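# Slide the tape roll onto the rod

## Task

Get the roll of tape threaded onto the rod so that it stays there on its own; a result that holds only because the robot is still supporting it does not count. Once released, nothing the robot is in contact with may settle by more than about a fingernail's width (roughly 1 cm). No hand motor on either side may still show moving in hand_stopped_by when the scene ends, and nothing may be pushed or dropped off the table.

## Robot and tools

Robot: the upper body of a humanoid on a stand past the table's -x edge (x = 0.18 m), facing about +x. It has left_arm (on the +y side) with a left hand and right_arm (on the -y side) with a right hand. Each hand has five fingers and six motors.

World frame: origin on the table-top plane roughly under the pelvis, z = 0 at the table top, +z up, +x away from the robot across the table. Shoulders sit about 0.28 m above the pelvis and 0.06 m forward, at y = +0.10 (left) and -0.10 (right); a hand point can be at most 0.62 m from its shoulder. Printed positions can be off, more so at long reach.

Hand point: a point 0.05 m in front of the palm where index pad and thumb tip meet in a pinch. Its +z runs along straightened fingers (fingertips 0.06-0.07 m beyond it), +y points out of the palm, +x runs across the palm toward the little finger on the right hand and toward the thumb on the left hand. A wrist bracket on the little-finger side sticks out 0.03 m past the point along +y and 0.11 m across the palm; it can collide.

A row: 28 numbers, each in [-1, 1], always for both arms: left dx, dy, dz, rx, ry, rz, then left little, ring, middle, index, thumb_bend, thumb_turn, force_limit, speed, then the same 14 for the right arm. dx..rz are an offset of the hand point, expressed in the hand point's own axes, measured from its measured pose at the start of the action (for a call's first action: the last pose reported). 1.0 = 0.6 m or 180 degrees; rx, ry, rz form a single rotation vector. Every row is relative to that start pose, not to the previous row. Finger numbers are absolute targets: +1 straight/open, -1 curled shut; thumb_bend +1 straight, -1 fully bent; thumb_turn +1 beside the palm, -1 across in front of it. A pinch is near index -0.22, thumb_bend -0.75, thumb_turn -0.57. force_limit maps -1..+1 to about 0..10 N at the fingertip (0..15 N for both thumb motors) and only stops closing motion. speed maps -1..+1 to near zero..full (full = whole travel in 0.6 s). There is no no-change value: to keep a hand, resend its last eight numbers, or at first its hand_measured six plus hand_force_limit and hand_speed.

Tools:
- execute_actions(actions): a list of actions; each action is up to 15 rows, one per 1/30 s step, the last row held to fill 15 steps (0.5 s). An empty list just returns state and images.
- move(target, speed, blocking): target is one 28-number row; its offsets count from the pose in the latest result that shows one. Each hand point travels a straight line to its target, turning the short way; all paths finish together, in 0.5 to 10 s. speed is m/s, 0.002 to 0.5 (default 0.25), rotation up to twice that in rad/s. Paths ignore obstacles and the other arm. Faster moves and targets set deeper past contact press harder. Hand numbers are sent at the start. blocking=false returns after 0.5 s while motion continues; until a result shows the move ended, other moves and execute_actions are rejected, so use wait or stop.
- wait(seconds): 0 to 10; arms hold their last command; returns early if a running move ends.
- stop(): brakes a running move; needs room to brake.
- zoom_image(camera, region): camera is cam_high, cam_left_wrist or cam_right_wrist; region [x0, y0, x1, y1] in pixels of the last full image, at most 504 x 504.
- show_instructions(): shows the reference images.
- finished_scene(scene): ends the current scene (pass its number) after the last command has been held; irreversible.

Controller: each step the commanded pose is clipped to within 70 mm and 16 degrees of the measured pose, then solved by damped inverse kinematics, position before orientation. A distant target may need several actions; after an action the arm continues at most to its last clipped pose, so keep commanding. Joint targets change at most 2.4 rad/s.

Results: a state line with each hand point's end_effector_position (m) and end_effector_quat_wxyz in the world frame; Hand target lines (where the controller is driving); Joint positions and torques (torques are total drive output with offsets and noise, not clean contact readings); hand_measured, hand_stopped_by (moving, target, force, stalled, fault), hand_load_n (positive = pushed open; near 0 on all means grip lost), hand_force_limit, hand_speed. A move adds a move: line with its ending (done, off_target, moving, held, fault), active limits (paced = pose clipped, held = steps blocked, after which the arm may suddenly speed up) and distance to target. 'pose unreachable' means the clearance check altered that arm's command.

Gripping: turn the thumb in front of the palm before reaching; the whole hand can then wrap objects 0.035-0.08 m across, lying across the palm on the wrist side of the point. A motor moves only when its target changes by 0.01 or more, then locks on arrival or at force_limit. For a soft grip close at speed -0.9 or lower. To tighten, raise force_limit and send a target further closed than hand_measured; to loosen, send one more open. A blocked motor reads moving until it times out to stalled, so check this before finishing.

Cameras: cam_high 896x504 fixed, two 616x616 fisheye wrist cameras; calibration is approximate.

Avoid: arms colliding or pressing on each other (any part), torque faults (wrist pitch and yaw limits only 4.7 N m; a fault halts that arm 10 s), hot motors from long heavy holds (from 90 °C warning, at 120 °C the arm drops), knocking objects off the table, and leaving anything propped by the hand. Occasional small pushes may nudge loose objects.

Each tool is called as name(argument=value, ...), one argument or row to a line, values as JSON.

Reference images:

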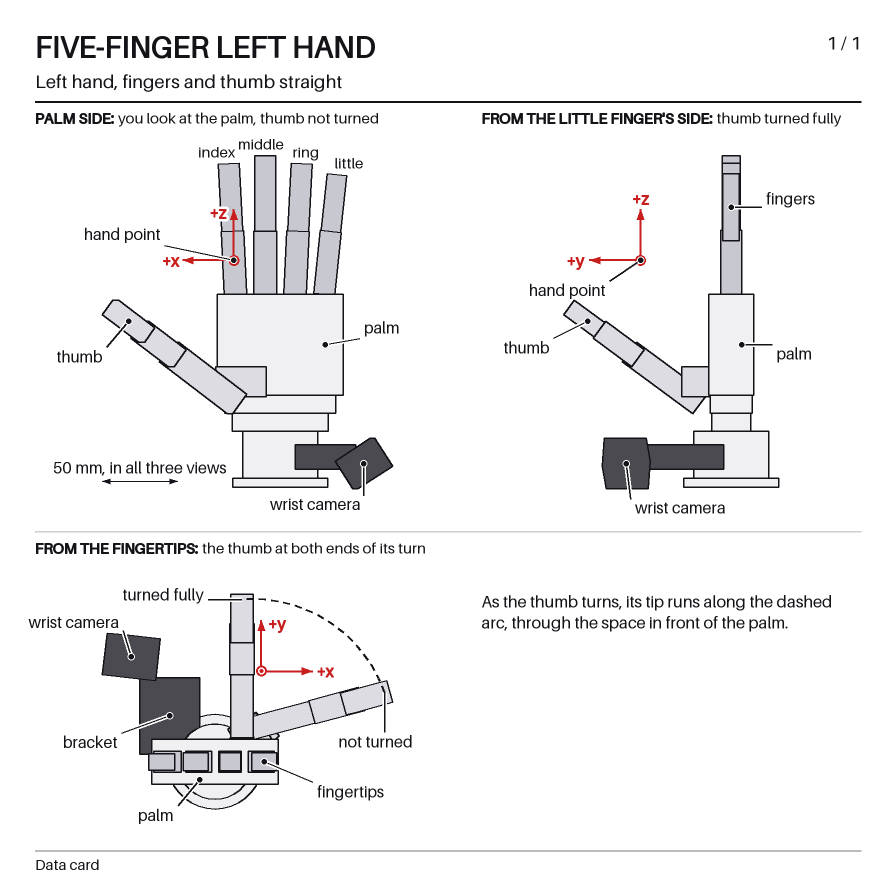

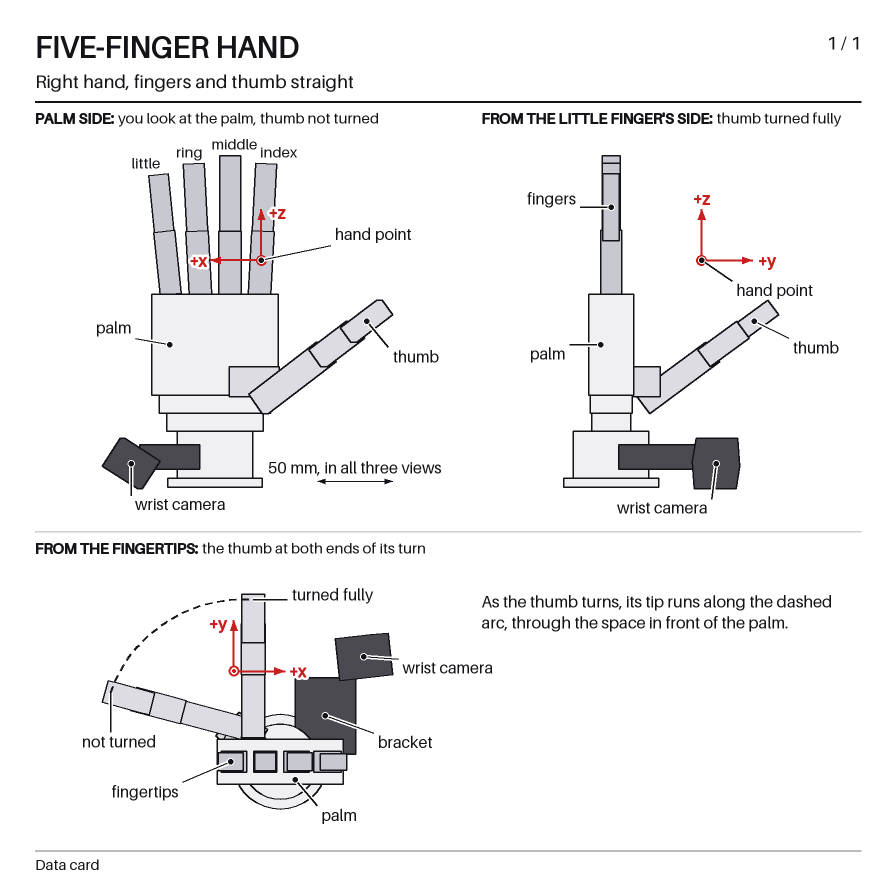

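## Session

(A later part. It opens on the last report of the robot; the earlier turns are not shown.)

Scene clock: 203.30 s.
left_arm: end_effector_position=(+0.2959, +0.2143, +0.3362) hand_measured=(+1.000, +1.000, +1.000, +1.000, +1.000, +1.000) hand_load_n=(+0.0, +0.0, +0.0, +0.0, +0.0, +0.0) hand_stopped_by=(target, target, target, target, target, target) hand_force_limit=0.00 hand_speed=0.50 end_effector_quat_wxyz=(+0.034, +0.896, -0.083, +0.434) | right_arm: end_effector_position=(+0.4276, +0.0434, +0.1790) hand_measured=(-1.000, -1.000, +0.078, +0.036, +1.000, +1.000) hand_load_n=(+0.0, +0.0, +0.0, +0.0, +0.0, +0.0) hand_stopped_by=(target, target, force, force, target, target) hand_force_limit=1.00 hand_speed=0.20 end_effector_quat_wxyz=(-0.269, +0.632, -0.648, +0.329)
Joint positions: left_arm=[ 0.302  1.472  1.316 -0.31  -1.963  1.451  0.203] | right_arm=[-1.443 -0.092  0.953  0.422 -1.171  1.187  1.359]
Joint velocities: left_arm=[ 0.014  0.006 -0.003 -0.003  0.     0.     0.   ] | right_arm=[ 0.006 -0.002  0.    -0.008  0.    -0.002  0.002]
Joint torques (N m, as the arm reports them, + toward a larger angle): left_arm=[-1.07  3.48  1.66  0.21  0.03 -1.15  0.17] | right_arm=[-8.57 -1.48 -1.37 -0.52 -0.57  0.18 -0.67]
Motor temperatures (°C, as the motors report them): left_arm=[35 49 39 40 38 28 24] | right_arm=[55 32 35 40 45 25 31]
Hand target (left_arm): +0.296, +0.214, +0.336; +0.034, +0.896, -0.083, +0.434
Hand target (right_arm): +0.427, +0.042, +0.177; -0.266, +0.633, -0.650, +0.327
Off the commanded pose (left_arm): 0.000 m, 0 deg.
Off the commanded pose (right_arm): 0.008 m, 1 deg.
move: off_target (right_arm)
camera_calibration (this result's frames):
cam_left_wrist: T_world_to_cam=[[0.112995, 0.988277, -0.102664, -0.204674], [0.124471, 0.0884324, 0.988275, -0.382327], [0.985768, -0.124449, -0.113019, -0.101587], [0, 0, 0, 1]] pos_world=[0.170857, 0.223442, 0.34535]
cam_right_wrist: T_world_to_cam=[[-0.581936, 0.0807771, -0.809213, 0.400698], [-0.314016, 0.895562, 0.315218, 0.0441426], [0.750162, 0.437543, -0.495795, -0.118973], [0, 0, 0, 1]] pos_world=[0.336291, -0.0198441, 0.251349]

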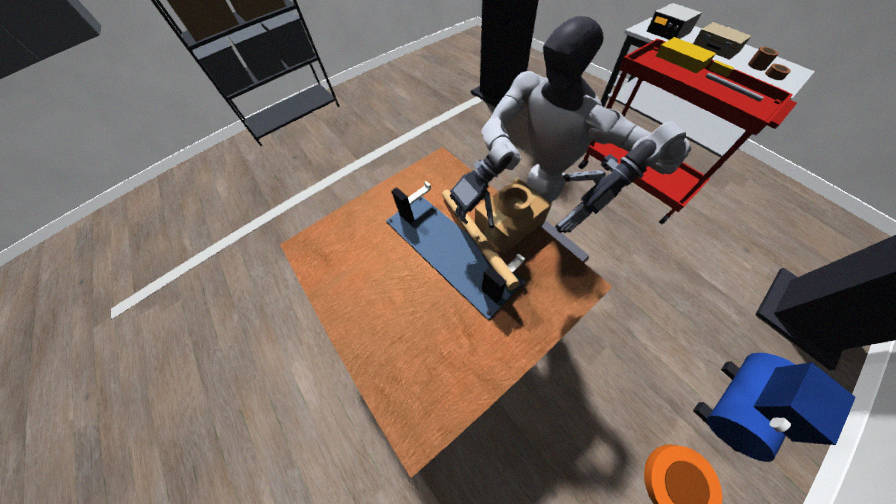

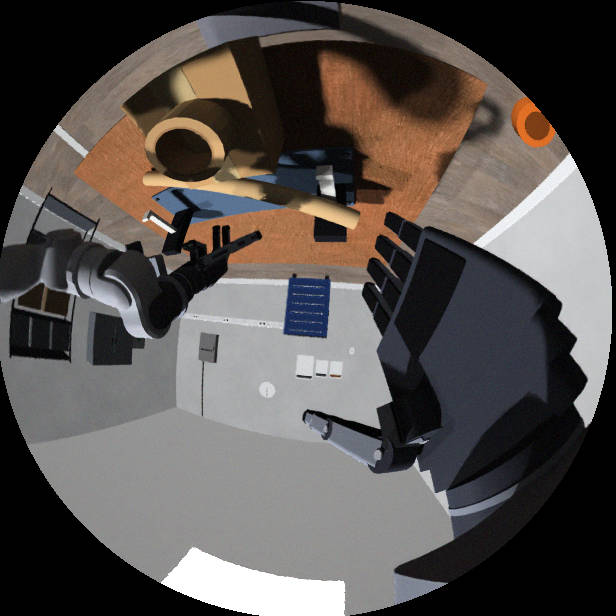

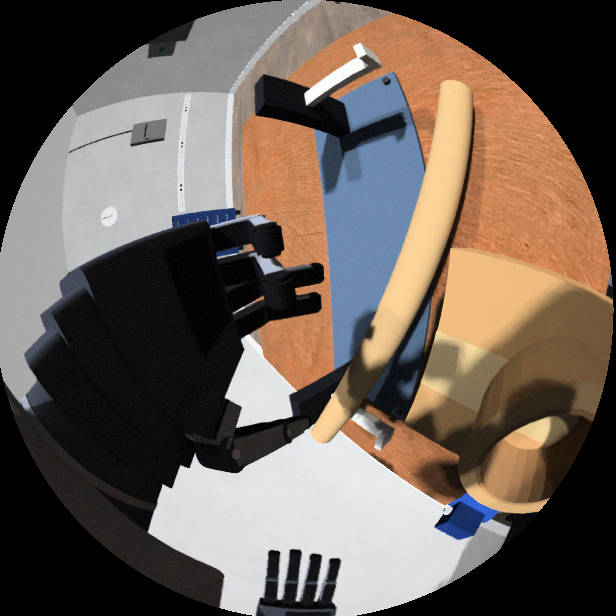

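move(
  target=[0,0,0,0,0,0, 1,1,1,1,1,1,0,0.5, 0.2,0.08,-0.036,-0.02,0.085,0.085, 1,1,1,1,1,-1,1,0.5],
)

move(
  speed=0.08,
  target=[0,0,0,0,0,0, 1,1,1,1,1,1,0,0.5, -0.02,0.085,0.08,0,0,0, 1,1,1,1,1,-1,1,0.5],
)

Scene clock: 213.00 s.
left_arm: end_effector_position=(+0.2959, +0.2143, +0.3362) hand_measured=(+1.000, +1.000, +1.000, +1.000, +1.000, +1.000) hand_load_n=(+0.0, +0.0, +0.0, +0.0, +0.0, +0.0) hand_stopped_by=(target, target, target, target, target, target) hand_force_limit=0.00 hand_speed=0.50 end_effector_quat_wxyz=(+0.034, +0.896, -0.083, +0.434) | right_arm: end_effector_position=(+0.3762, -0.0726, +0.1694) hand_measured=(+1.000, +1.000, +1.000, +1.000, +1.000, -1.000) hand_load_n=(+0.0, +0.0, +0.0, +0.0, +0.0, +0.0) hand_stopped_by=(target, target, target, target, target, target) hand_force_limit=1.00 hand_speed=0.50 end_effector_quat_wxyz=(+0.220, -0.574, +0.739, -0.275)
Joint positions: left_arm=[ 0.302  1.472  1.316 -0.31  -1.963  1.451  0.203] | right_arm=[-1.398 -0.748  1.228 -0.263 -1.008  1.631  1.631]
Joint velocities: left_arm=[0.015 0.008 0.005 0.008 0.008 0.    0.   ] | right_arm=[ 0.021 -0.005 -0.04  -0.021 -0.04   0.     0.   ]
Joint torques (N m, as the arm reports them, + toward a larger angle): left_arm=[-1.07  3.49  1.66  0.19  0.   -1.15  0.17] | right_arm=[-7.09 -2.72 -2.52  0.12 -0.81  0.23 -0.6 ]
Motor temperatures (°C, as the motors report them): left_arm=[35 49 39 40 38 28 24] | right_arm=[56 32 35 39 45 25 30]
Hand target (left_arm): +0.296, +0.214, +0.336; +0.034, +0.896, -0.083, +0.434
Hand target (right_arm): +0.376, -0.073, +0.170; +0.222, -0.573, +0.740, -0.275
Off the commanded pose (left_arm): 0.000 m, 0 deg.
Off the commanded pose (right_arm): 0.007 m, 13 deg.
joint sent to its limit (right arm) — the command would take joint 6 (wrist pitch) past its upper limit and joint 7 (wrist yaw) past its upper limit, so those joints were sent only as far as their limits.
move: off_target (right_arm)
camera_calibration (this result's frames):
cam_left_wrist: T_world_to_cam=[[0.112996, 0.988277, -0.102664, -0.204674], [0.124471, 0.0884324, 0.988275, -0.382327], [0.985768, -0.124449, -0.113019, -0.101587], [0, 0, 0, 1]] pos_world=[0.170857, 0.223442, 0.34535]
cam_right_wrist: T_world_to_cam=[[-0.656775, 0.277311, -0.701245, 0.396501], [-0.0850961, 0.896732, 0.434317, 0.0286182], [0.749269, 0.344922, -0.565353, -0.0289922], [0, 0, 0, 1]] pos_world=[0.28457, -0.125617, 0.249224]

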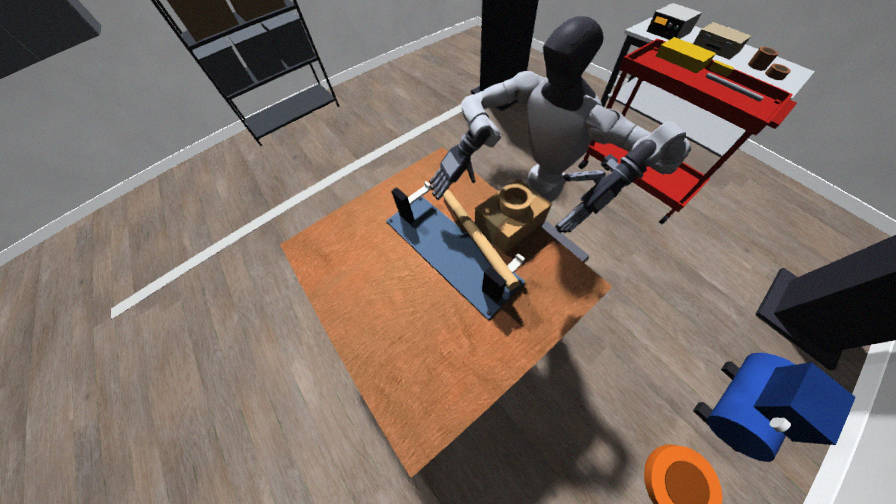

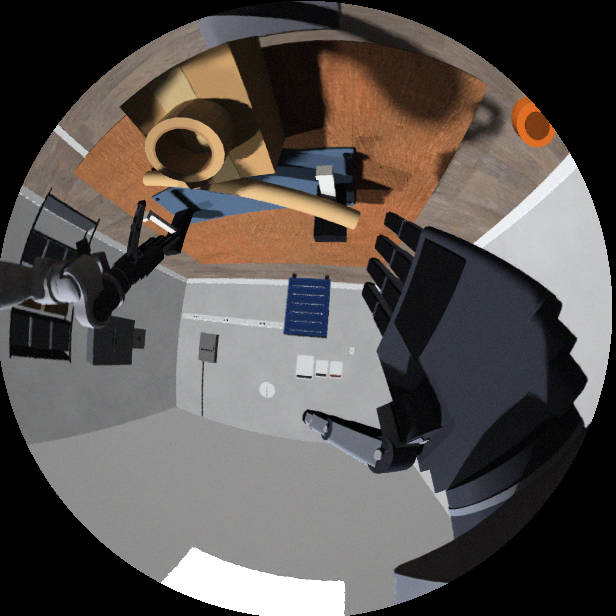

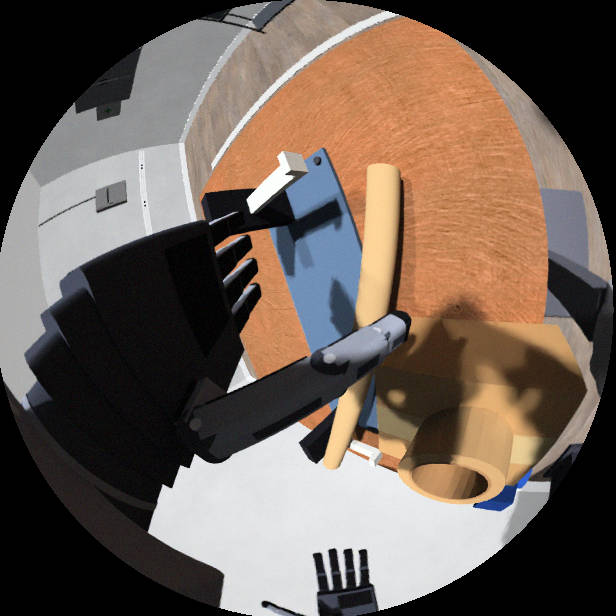

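Scene clock: 214.30 s.
left_arm: end_effector_position=(+0.2959, +0.2143, +0.3362) hand_measured=(+1.000, +1.000, +1.000, +1.000, +1.000, +1.000) hand_load_n=(+0.0, +0.0, +0.0, +0.0, +0.0, +0.0) hand_stopped_by=(target, target, target, target, target, target) hand_force_limit=0.00 hand_speed=0.50 end_effector_quat_wxyz=(+0.034, +0.896, -0.083, +0.434) | right_arm: end_effector_position=(+0.3740, -0.0638, +0.1002) hand_measured=(+1.000, +1.000, +1.000, +1.000, +1.000, -1.000) hand_load_n=(+0.0, +0.0, +0.0, +0.0, +0.0, +0.0) hand_stopped_by=(target, target, target, target, target, target) hand_force_limit=1.00 hand_speed=0.50 end_effector_quat_wxyz=(+0.218, -0.567, +0.745, -0.276)
Joint positions: left_arm=[ 0.302  1.472  1.316 -0.31  -1.963  1.451  0.203] | right_arm=[-1.088 -0.551  1.104 -0.145 -1.024  1.551  1.314]
Joint velocities: left_arm=[ 0.    -0.003  0.002 -0.005 -0.002  0.     0.   ] | right_arm=[-0.002  0.008 -0.015 -0.009  0.    -0.002  0.   ]
Joint torques (N m, as the arm reports them, + toward a larger angle): left_arm=[-1.07  3.49  1.64  0.23  0.03 -1.15  0.17] | right_arm=[-7.07 -2.06 -2.19 -0.45 -0.54  0.04 -0.77]
Motor temperatures (°C, as the motors report them): left_arm=[35 49 39 40 38 28 24] | right_arm=[56 32 35 39 45 25 30]
Hand target (left_arm): +0.296, +0.214, +0.336; +0.034, +0.896, -0.083, +0.434
Hand target (right_arm): +0.374, -0.064, +0.100; +0.218, -0.567, +0.745, -0.275
Off the commanded pose (left_arm): 0.000 m, 0 deg.
Off the commanded pose (right_arm): 0.005 m, 1 deg.
move: off_target (right_arm)
camera_calibration (this result's frames):
cam_left_wrist: T_world_to_cam=[[0.112996, 0.988277, -0.102664, -0.204674], [0.124471, 0.0884323, 0.988275, -0.382327], [0.985768, -0.124449, -0.113019, -0.101587], [0, 0, 0, 1]] pos_world=[0.170856, 0.223442, 0.34535]
cam_right_wrist: T_world_to_cam=[[-0.652075, 0.290641, -0.700233, 0.343111], [-0.0691807, 0.896939, 0.436709, 0.0444413], [0.754991, 0.33321, -0.564765, -0.0725362], [0, 0, 0, 1]] pos_world=[0.281573, -0.115413, 0.179884]

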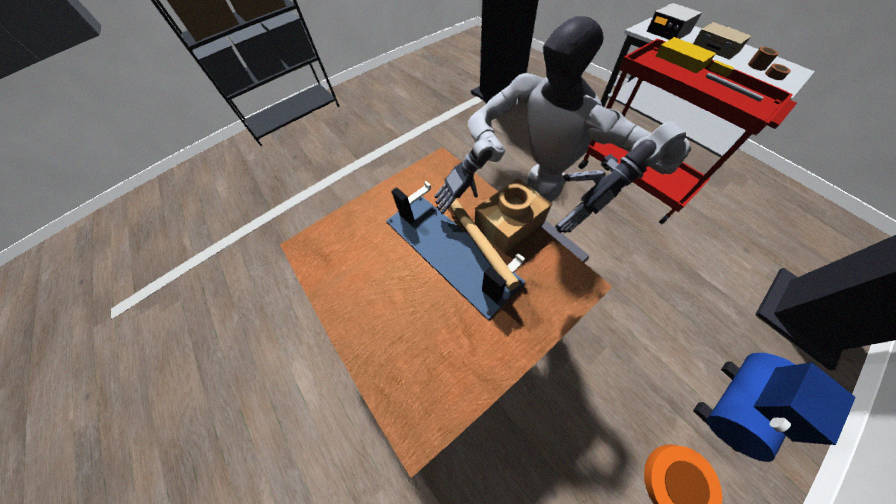

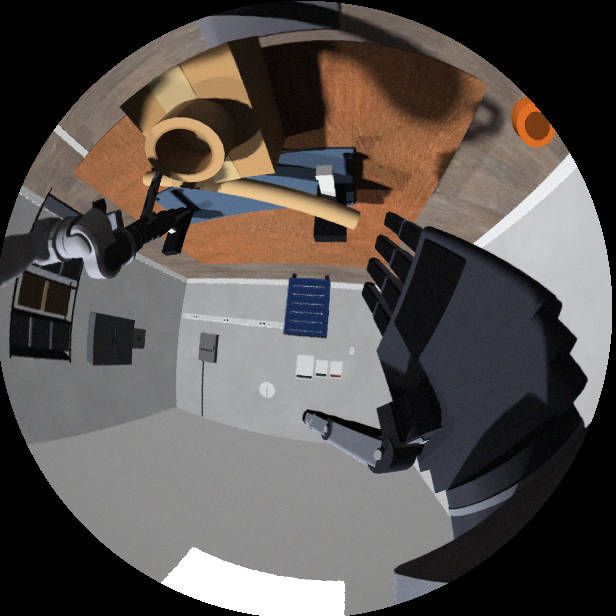

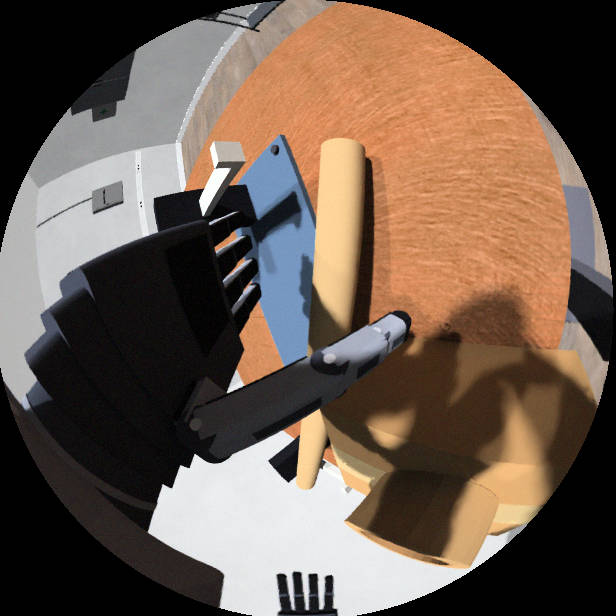

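move(
  speed=0.05,
  target=[0,0,0,0,0,0, 1,1,1,1,1,1,0,0.5, -0.03,0.08,0.01,0,0,0, 1,1,1,1,1,-1,1,0.5],
)

Scene clock: 218.30 s.
left_arm: end_effector_position=(+0.2959, +0.2143, +0.3362) hand_measured=(+1.000, +1.000, +1.000, +1.000, +1.000, +1.000) hand_load_n=(+0.0, +0.0, +0.0, +0.0, +0.0, +0.0) hand_stopped_by=(target, target, target, target, target, target) hand_force_limit=0.00 hand_speed=0.50 end_effector_quat_wxyz=(+0.034, +0.896, -0.083, +0.434) | right_arm: end_effector_position=(+0.3488, -0.0402, +0.0641) hand_measured=(+1.000, +1.000, +1.000, +1.000, +1.000, -1.000) hand_load_n=(+0.0, +0.0, +0.0, +0.0, +0.0, +0.0) hand_stopped_by=(target, target, target, target, target, target) hand_force_limit=1.00 hand_speed=0.50 end_effector_quat_wxyz=(+0.218, -0.565, +0.746, -0.275)
Joint positions: left_arm=[ 0.302  1.472  1.316 -0.31  -1.963  1.451  0.203] | right_arm=[-0.963 -0.391  1.168 -0.085 -1.191  1.631  1.294]
Joint velocities: left_arm=[ 0.     0.002 -0.008 -0.003  0.008  0.     0.   ] | right_arm=[-0.005  0.     0.005  0.003  0.002  0.     0.008]
Joint torques (N m, as the arm reports them, + toward a larger angle): left_arm=[-1.08  3.49  1.65  0.21  0.01 -1.15  0.17] | right_arm=[-5.25 -1.17 -1.53 -0.63 -0.99  0.24 -0.45]
Motor temperatures (°C, as the motors report them): left_arm=[35 49 39 40 38 28 24] | right_arm=[55 32 36 39 45 25 30]
Hand target (left_arm): +0.296, +0.214, +0.336; +0.034, +0.896, -0.083, +0.434
Hand target (right_arm): +0.348, -0.040, +0.063; +0.217, -0.565, +0.748, -0.274
Off the commanded pose (left_arm): 0.000 m, 0 deg.
Off the commanded pose (right_arm): 0.003 m, 0 deg.
joint sent to its limit (right arm) — the command would take joint 6 (wrist pitch) past its upper limit, so that joint was sent only as far as its limit.
move: done
camera_calibration (this result's frames):
cam_left_wrist: T_world_to_cam=[[0.112996, 0.988277, -0.102664, -0.204674], [0.124471, 0.0884322, 0.988275, -0.382327], [0.985768, -0.124449, -0.113019, -0.101587], [0, 0, 0, 1]] pos_world=[0.170856, 0.223442, 0.34535]
cam_right_wrist: T_world_to_cam=[[-0.650604, 0.295406, -0.699607, 0.294205], [-0.064484, 0.896425, 0.438479, 0.0355963], [0.756675, 0.330389, -0.564169, -0.0824783], [0, 0, 0, 1]] pos_world=[0.256116, -0.0915695, 0.143688]

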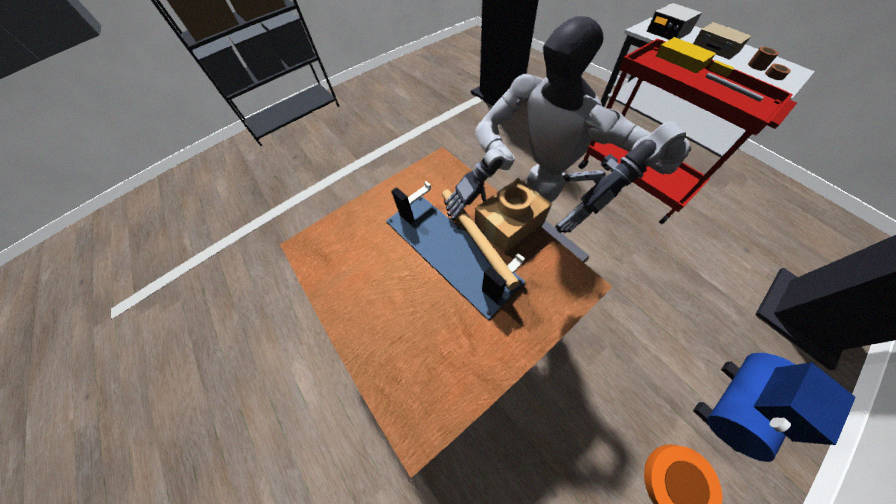

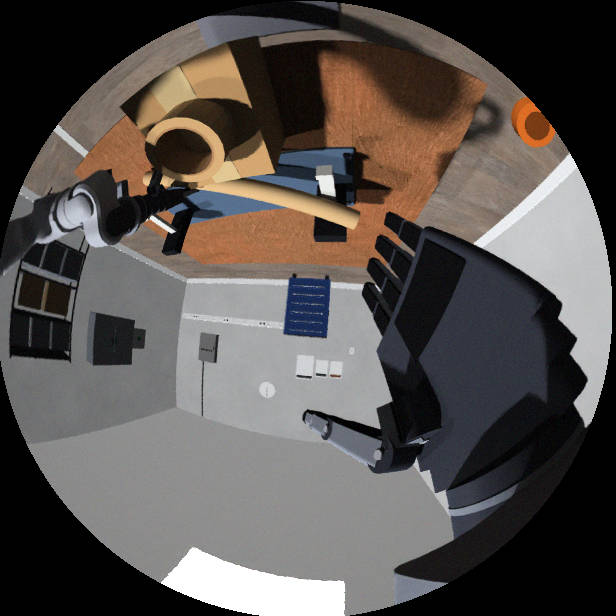

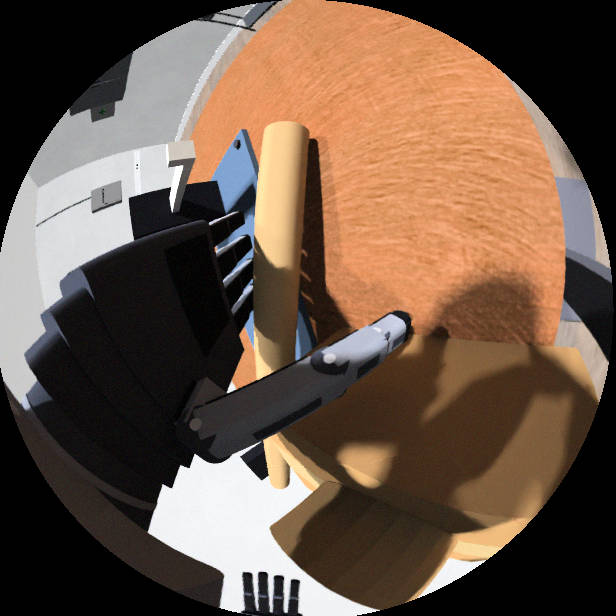

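Similar to the successful view. A little more and close.

move(
  speed=0.05,
  target=[0,0,0,0,0,0, 1,1,1,1,1,1,0,0.5, 0,0.02,0.01,0,0,0, 1,1,1,1,1,-1,1,0.5],
)

move(
  target=[0,0,0,0,0,0, 1,1,1,1,1,1,0,0.5, 0,0,0,0,0,0, -1,-1,-1,-1,-0.9,-1,1,0.0],
)

move(
  speed=0.08,
  target=[0,0,0,0,0,0, 1,1,1,1,1,1,0,0.5, 0,-0.2,-0.08,0,0,0, -1,-1,-1,-1,-0.9,-1,1,0.0],
)

Scene clock: 223.37 s.
left_arm: end_effector_position=(+0.2959, +0.2143, +0.3362) hand_measured=(+1.000, +1.000, +1.000, +1.000, +1.000, +1.000) hand_load_n=(+0.0, +0.0, +0.0, +0.0, +0.0, +0.0) hand_stopped_by=(target, target, target, target, target, target) hand_force_limit=0.00 hand_speed=0.50 end_effector_quat_wxyz=(+0.034, +0.896, -0.083, +0.434) | right_arm: end_effector_position=(+0.3516, -0.0415, +0.0586) hand_measured=(+1.000, +1.000, +1.000, +1.000, +1.000, -1.000) hand_load_n=(+0.0, +0.0, +0.0, +0.0, +0.0, +0.0) hand_stopped_by=(target, target, target, target, target, target) hand_force_limit=1.00 hand_speed=0.50 end_effector_quat_wxyz=(+0.228, -0.558, +0.744, -0.287)
Joint positions: left_arm=[ 0.302  1.472  1.316 -0.31  -1.963  1.451  0.203] | right_arm=[-0.909 -0.366  1.135 -0.076 -1.191  1.607  1.204]
Joint velocities: left_arm=[-0.011  0.     0.     0.    -0.002  0.     0.   ] | right_arm=[-0.003  0.005 -0.002  0.012  0.012 -0.01  -0.001]
Joint torques (N m, as the arm reports them, + toward a larger angle): left_arm=[-1.07  3.49  1.65  0.21  0.02 -1.15  0.17] | right_arm=[-4.48 -0.64 -1.49 -0.51 -0.08  0.   -0.34]
Motor temperatures (°C, as the motors report them): left_arm=[35 49 39 40 38 29 24] | right_arm=[54 32 36 39 45 25 30]
Hand target (left_arm): +0.296, +0.214, +0.336; +0.034, +0.896, -0.083, +0.434
Hand target (right_arm): +0.344, -0.040, +0.052; +0.217, -0.564, +0.747, -0.276
Off the commanded pose (left_arm): 0.000 m, 0 deg.
Off the commanded pose (right_arm): 0.011 m, 2 deg.
move: off_target (right_arm)
camera_calibration (this result's frames):
cam_left_wrist: T_world_to_cam=[[0.112996, 0.988277, -0.102664, -0.204674], [0.124471, 0.0884323, 0.988275, -0.382327], [0.985768, -0.124449, -0.113019, -0.101587], [0, 0, 0, 1]] pos_world=[0.170856, 0.223442, 0.34535]
cam_right_wrist: T_world_to_cam=[[-0.625055, 0.297362, -0.721721, 0.284931], [-0.0721548, 0.898626, 0.43274, 0.0424938], [0.777238, 0.322562, -0.540235, -0.0962297], [0, 0, 0, 1]] pos_world=[0.255957, -0.0918735, 0.135265]

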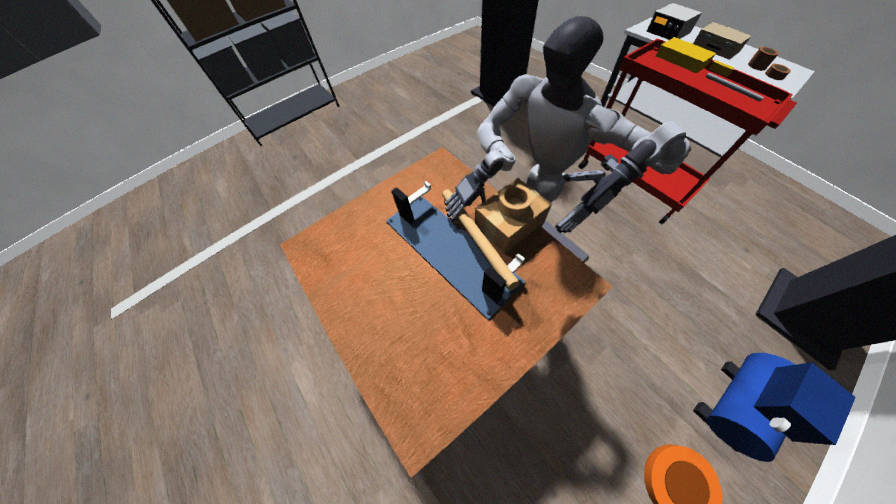

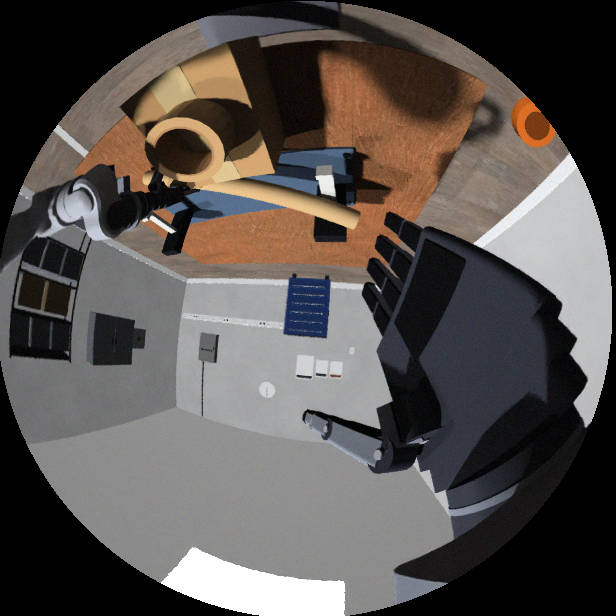

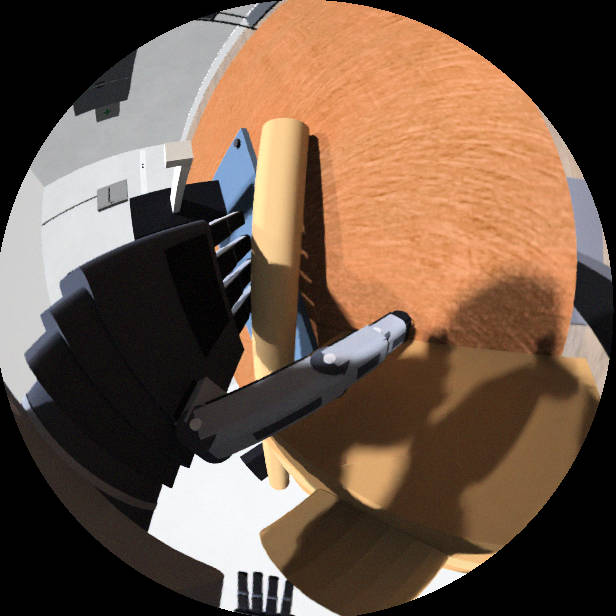

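Scene clock: 224.87 s.
left_arm: end_effector_position=(+0.2959, +0.2143, +0.3362) hand_measured=(+1.000, +1.000, +1.000, +1.000, +1.000, +1.000) hand_load_n=(+0.0, +0.0, +0.0, +0.0, +0.0, +0.0) hand_stopped_by=(target, target, target, target, target, target) hand_force_limit=0.00 hand_speed=0.50 end_effector_quat_wxyz=(+0.034, +0.896, -0.083, +0.434) | right_arm: end_effector_position=(+0.3774, -0.0572, +0.0785) hand_measured=(-1.000, -0.066, +0.010, -0.062, +0.342, -1.000) hand_load_n=(+0.0, +11.0, +0.0, +12.0, +14.0, +2.5) hand_stopped_by=(target, force, force, force, force, target) hand_force_limit=1.00 hand_speed=0.00 end_effector_quat_wxyz=(+0.253, -0.535, +0.734, -0.334)
Joint positions: left_arm=[ 0.302  1.472  1.316 -0.31  -1.963  1.451  0.203] | right_arm=[-0.945 -0.4    1.128 -0.068 -1.223  1.614  1.17 ]
Joint velocities: left_arm=[ 0.009 -0.012  0.     0.009  0.011  0.     0.   ] | right_arm=[-0.003 -0.005 -0.003  0.002  0.012  0.     0.   ]
Joint torques (N m, as the arm reports them, + toward a larger angle): left_arm=[-1.05  3.49  1.67  0.22  0.01 -1.15  0.17] | right_arm=[-3.77  0.89 -0.37 -1.52  0.64  0.18  1.4 ]
Motor temperatures (°C, as the motors report them): left_arm=[35 49 39 40 38 29 24] | right_arm=[53 32 36 39 45 25 30]
Hand target (left_arm): +0.296, +0.214, +0.336; +0.034, +0.896, -0.083, +0.434
Hand target (right_arm): +0.352, -0.042, +0.060; +0.228, -0.559, +0.744, -0.287
Off the commanded pose (left_arm): 0.000 m, 0 deg.
Off the commanded pose (right_arm): 0.036 m, 7 deg.
move: off_target (right_arm)
camera_calibration (this result's frames):
cam_left_wrist: T_world_to_cam=[[0.112996, 0.988277, -0.102664, -0.204674], [0.124471, 0.0884322, 0.988275, -0.382327], [0.985768, -0.124449, -0.113019, -0.101586], [0, 0, 0, 1]] pos_world=[0.170856, 0.223442, 0.34535]
cam_right_wrist: T_world_to_cam=[[-0.534281, 0.286182, -0.795389, 0.291001], [-0.0890921, 0.916642, 0.389654, 0.0606355], [0.840599, 0.279047, -0.464248, -0.132815], [0, 0, 0, 1]] pos_world=[0.272523, -0.101799, 0.146173]

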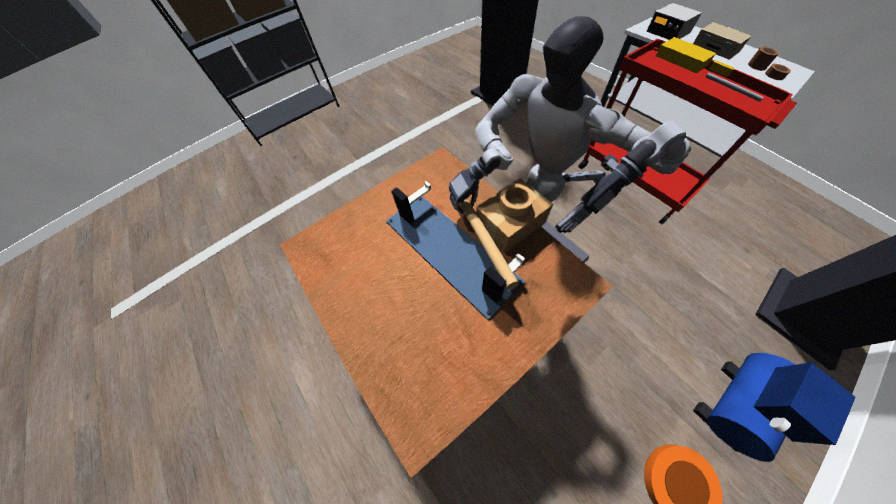

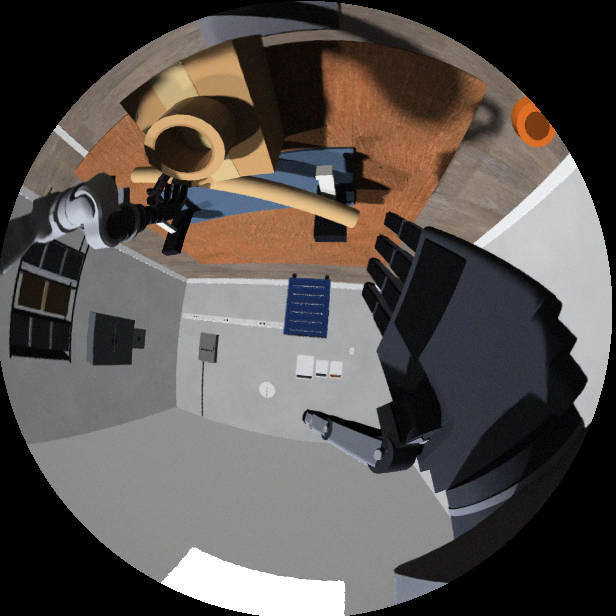

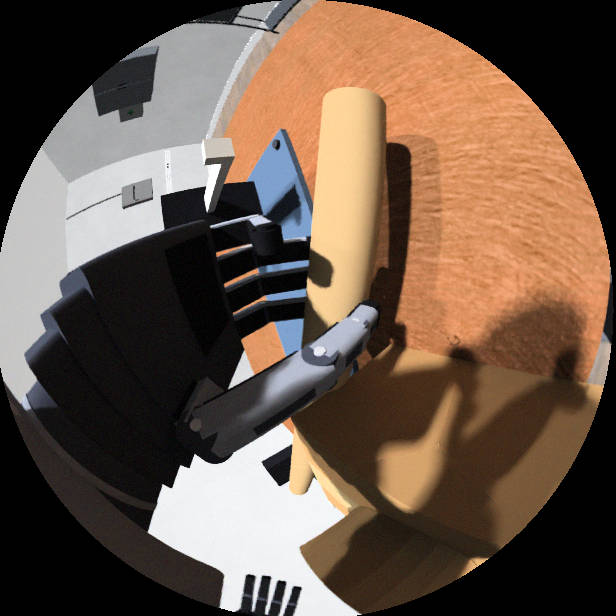

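Scene clock: 226.80 s.
left_arm: end_effector_position=(+0.2959, +0.2143, +0.3362) hand_measured=(+1.000, +1.000, +1.000, +1.000, +1.000, +1.000) hand_load_n=(+0.0, +0.0, +0.0, +0.0, +0.0, +0.0) hand_stopped_by=(target, target, target, target, target, target) hand_force_limit=0.00 hand_speed=0.50 end_effector_quat_wxyz=(+0.034, +0.896, -0.083, +0.434) | right_arm: end_effector_position=(+0.4093, -0.0493, +0.2001) hand_measured=(-1.000, -0.066, +0.010, -0.064, +0.344, -1.000) hand_load_n=(+0.0, +16.5, +0.0, +0.0, +17.5, -0.5) hand_stopped_by=(target, force, force, force, force, target) hand_force_limit=1.00 hand_speed=0.00 end_effector_quat_wxyz=(+0.263, -0.558, +0.718, -0.322)
Joint positions: left_arm=[ 0.302  1.472  1.316 -0.31  -1.963  1.451  0.203] | right_arm=[-1.501 -0.618  1.231 -0.096 -1.097  1.601  1.632]
Joint velocities: left_arm=[-0.008 -0.006  0.005  0.002 -0.011  0.     0.   ] | right_arm=[ 0.011 -0.008  0.    -0.005  0.002  0.     0.   ]
Joint torques (N m, as the arm reports them, + toward a larger angle): left_arm=[-1.06  3.49  1.67  0.2   0.03 -1.15  0.17] | right_arm=[-9.37 -4.21 -2.22  1.24 -1.05  0.68 -0.97]
Motor temperatures (°C, as the motors report them): left_arm=[35 49 39 40 38 29 24] | right_arm=[54 32 36 39 45 25 30]
Hand target (left_arm): +0.296, +0.214, +0.336; +0.034, +0.896, -0.083, +0.434
Hand target (right_arm): +0.414, -0.060, +0.200; +0.256, -0.547, +0.724, -0.333
Off the commanded pose (left_arm): 0.000 m, 0 deg.
Off the commanded pose (right_arm): 0.023 m, 4 deg.
move: off_target (right_arm)
camera_calibration (this result's frames):
cam_left_wrist: T_world_to_cam=[[0.112996, 0.988277, -0.102664, -0.204674], [0.124471, 0.0884322, 0.988275, -0.382327], [0.985768, -0.124449, -0.113019, -0.101587], [0, 0, 0, 1]] pos_world=[0.170857, 0.223442, 0.34535]
cam_right_wrist: T_world_to_cam=[[-0.555662, 0.255346, -0.791225, 0.408848], [-0.14598, 0.906921, 0.395202, 0.0304988], [0.818492, 0.335102, -0.466666, -0.0930403], [0, 0, 0, 1]] pos_world=[0.307786, -0.10088, 0.268019]

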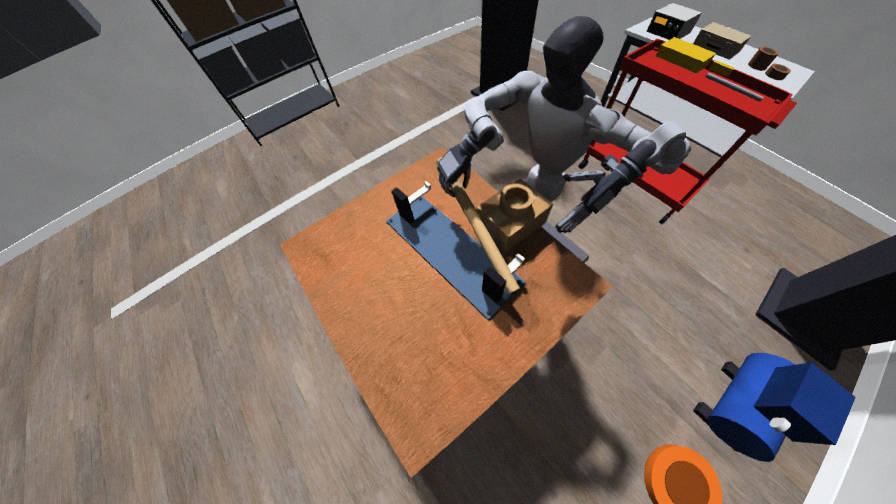

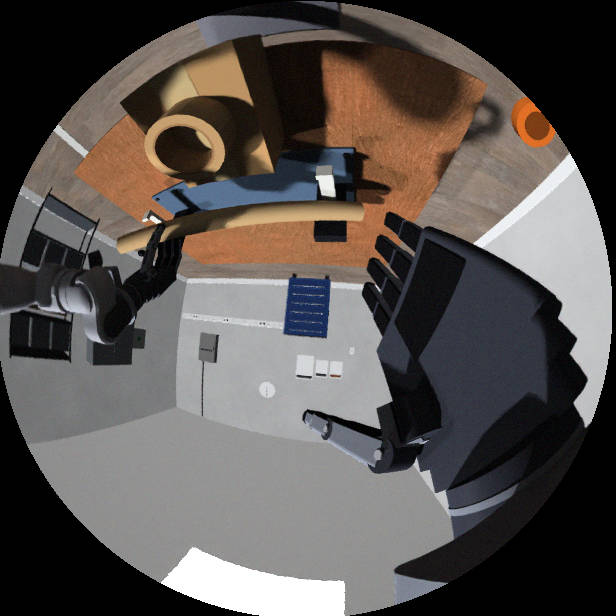

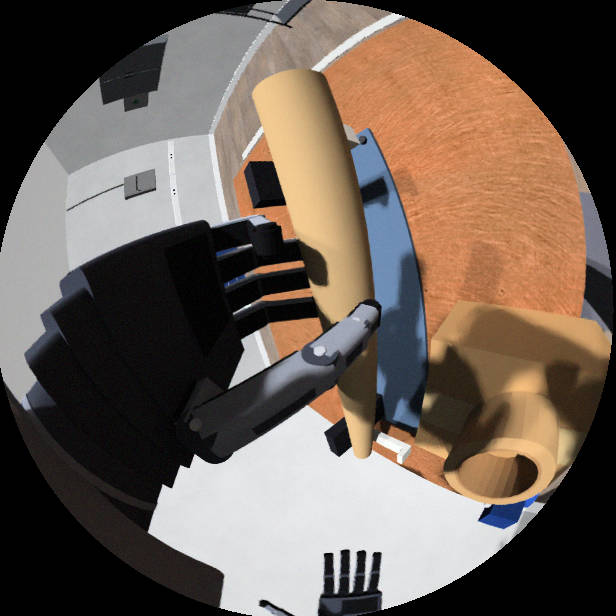

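move(
  target=[0,0.19,0,0,-0.36,0, 1,1,1,0.3,0.2,-0.6,0.3,0.5, 0,0,0,0,0,0, -1,-1,-1,-1,-0.9,-1,1,0.0],
)

Scene clock: 242.77 s.
left_arm: end_effector_position=(+0.2745, +0.0919, +0.3287) hand_measured=(+1.000, +1.000, +1.000, +0.300, +0.200, -0.600) hand_load_n=(+0.0, +0.0, +0.0, +0.0, +0.0, +0.0) hand_stopped_by=(target, target, target, target, target, target) hand_force_limit=0.30 hand_speed=0.50 end_effector_quat_wxyz=(+0.268, +0.916, -0.234, +0.187) | right_arm: end_effector_position=(+0.4063, -0.0474, +0.1964) hand_measured=(-1.000, -0.066, +0.010, -0.062, +0.342, -1.000) hand_load_n=(+0.0, +14.0, +0.0, +1.5, +16.0, +2.5) hand_stopped_by=(target, force, force, force, force, target) hand_force_limit=1.00 hand_speed=0.00 end_effector_quat_wxyz=(+0.259, -0.564, +0.717, -0.318)
Joint positions: left_arm=[-1.616  1.572 -0.806  0.05  -1.984  1.601 -0.277] | right_arm=[-1.495 -0.613  1.233 -0.101 -1.091  1.599  1.632]
Joint velocities: left_arm=[ 0.003 -0.006 -0.026  0.005  0.003  0.    -0.012] | right_arm=[-0.003  0.     0.008  0.006  0.008  0.     0.   ]
Joint torques (N m, as the arm reports them, + toward a larger angle): left_arm=[-2.76  1.65  1.51  0.34 -0.79 -0.54 -0.15] | right_arm=[-8.45 -2.86 -2.35  0.64 -0.64  0.42 -0.86]
Motor temperatures (°C, as the motors report them): left_arm=[36 49 39 40 38 28 24] | right_arm=[57 34 36 39 45 25 30]
Hand target (left_arm): +0.274, +0.091, +0.330; +0.272, +0.915, -0.233, +0.185
Hand target (right_arm): +0.409, -0.049, +0.200; +0.263, -0.558, +0.718, -0.322
Off the commanded pose (left_arm): 0.012 m, 51 deg; orientation clipped at the last step of the last action.
Off the commanded pose (right_arm): 0.005 m, 1 deg.
joint sent to its limit (left arm) — the command would take joint 1 (shoulder pitch) past its lower limit, joint 2 (shoulder roll) past its upper limit, joint 5 (wrist roll) past its lower limit and joint 6 (wrist pitch) past its upper limit, so those joints were sent only as far as their limits.
move: off_target (left_arm, right_arm); limits=paced
camera_calibration (this result's frames):
cam_left_wrist: T_world_to_cam=[[0.42108, 0.771534, -0.476892, -0.0237007], [0.638396, 0.121392, 0.760075, -0.430558], [0.644315, -0.624499, -0.441429, 0.151055], [0, 0, 0, 1]] pos_world=[0.18752, 0.164885, 0.382634]
cam_right_wrist: T_world_to_cam=[[-0.568943, 0.249335, -0.783668, 0.407366], [-0.14857, 0.906088, 0.396147, 0.0306931], [0.808845, 0.341815, -0.478468, -0.0864023], [0, 0, 0, 1]] pos_world=[0.306214, -0.0998478, 0.26574]

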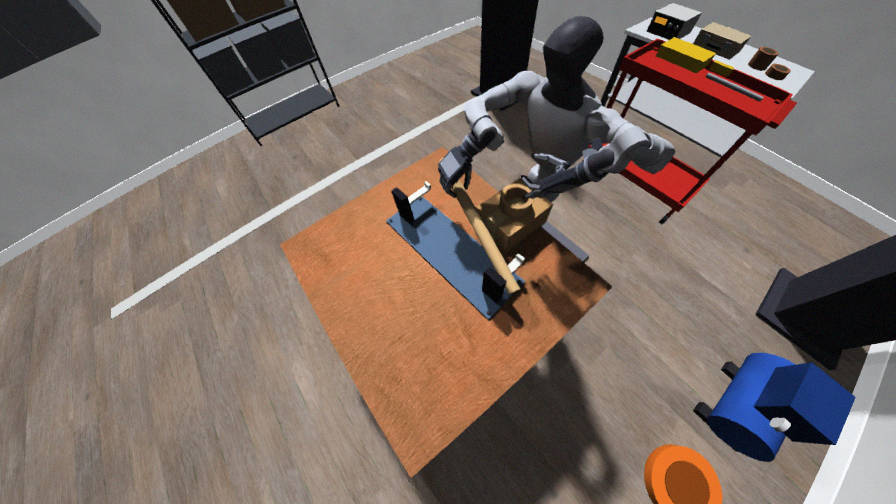

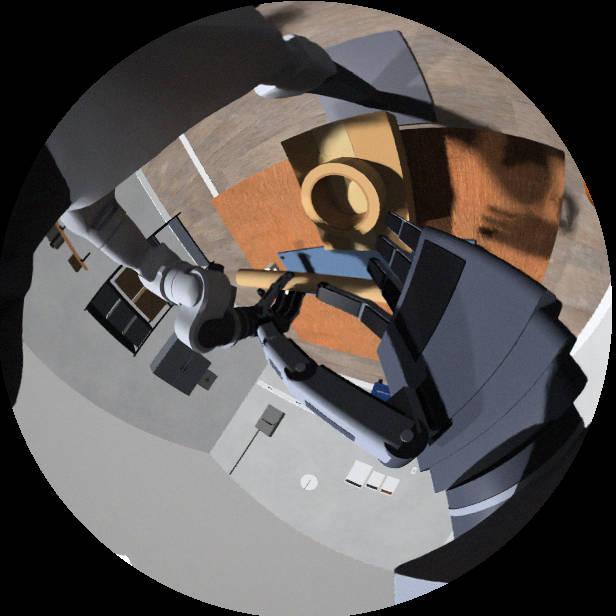

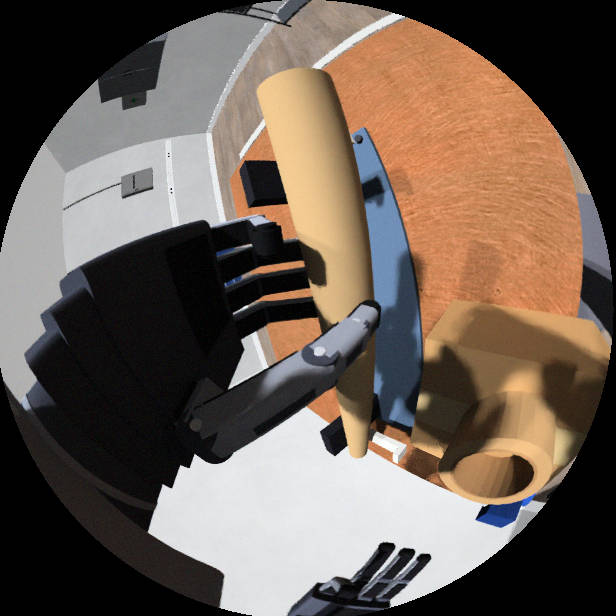

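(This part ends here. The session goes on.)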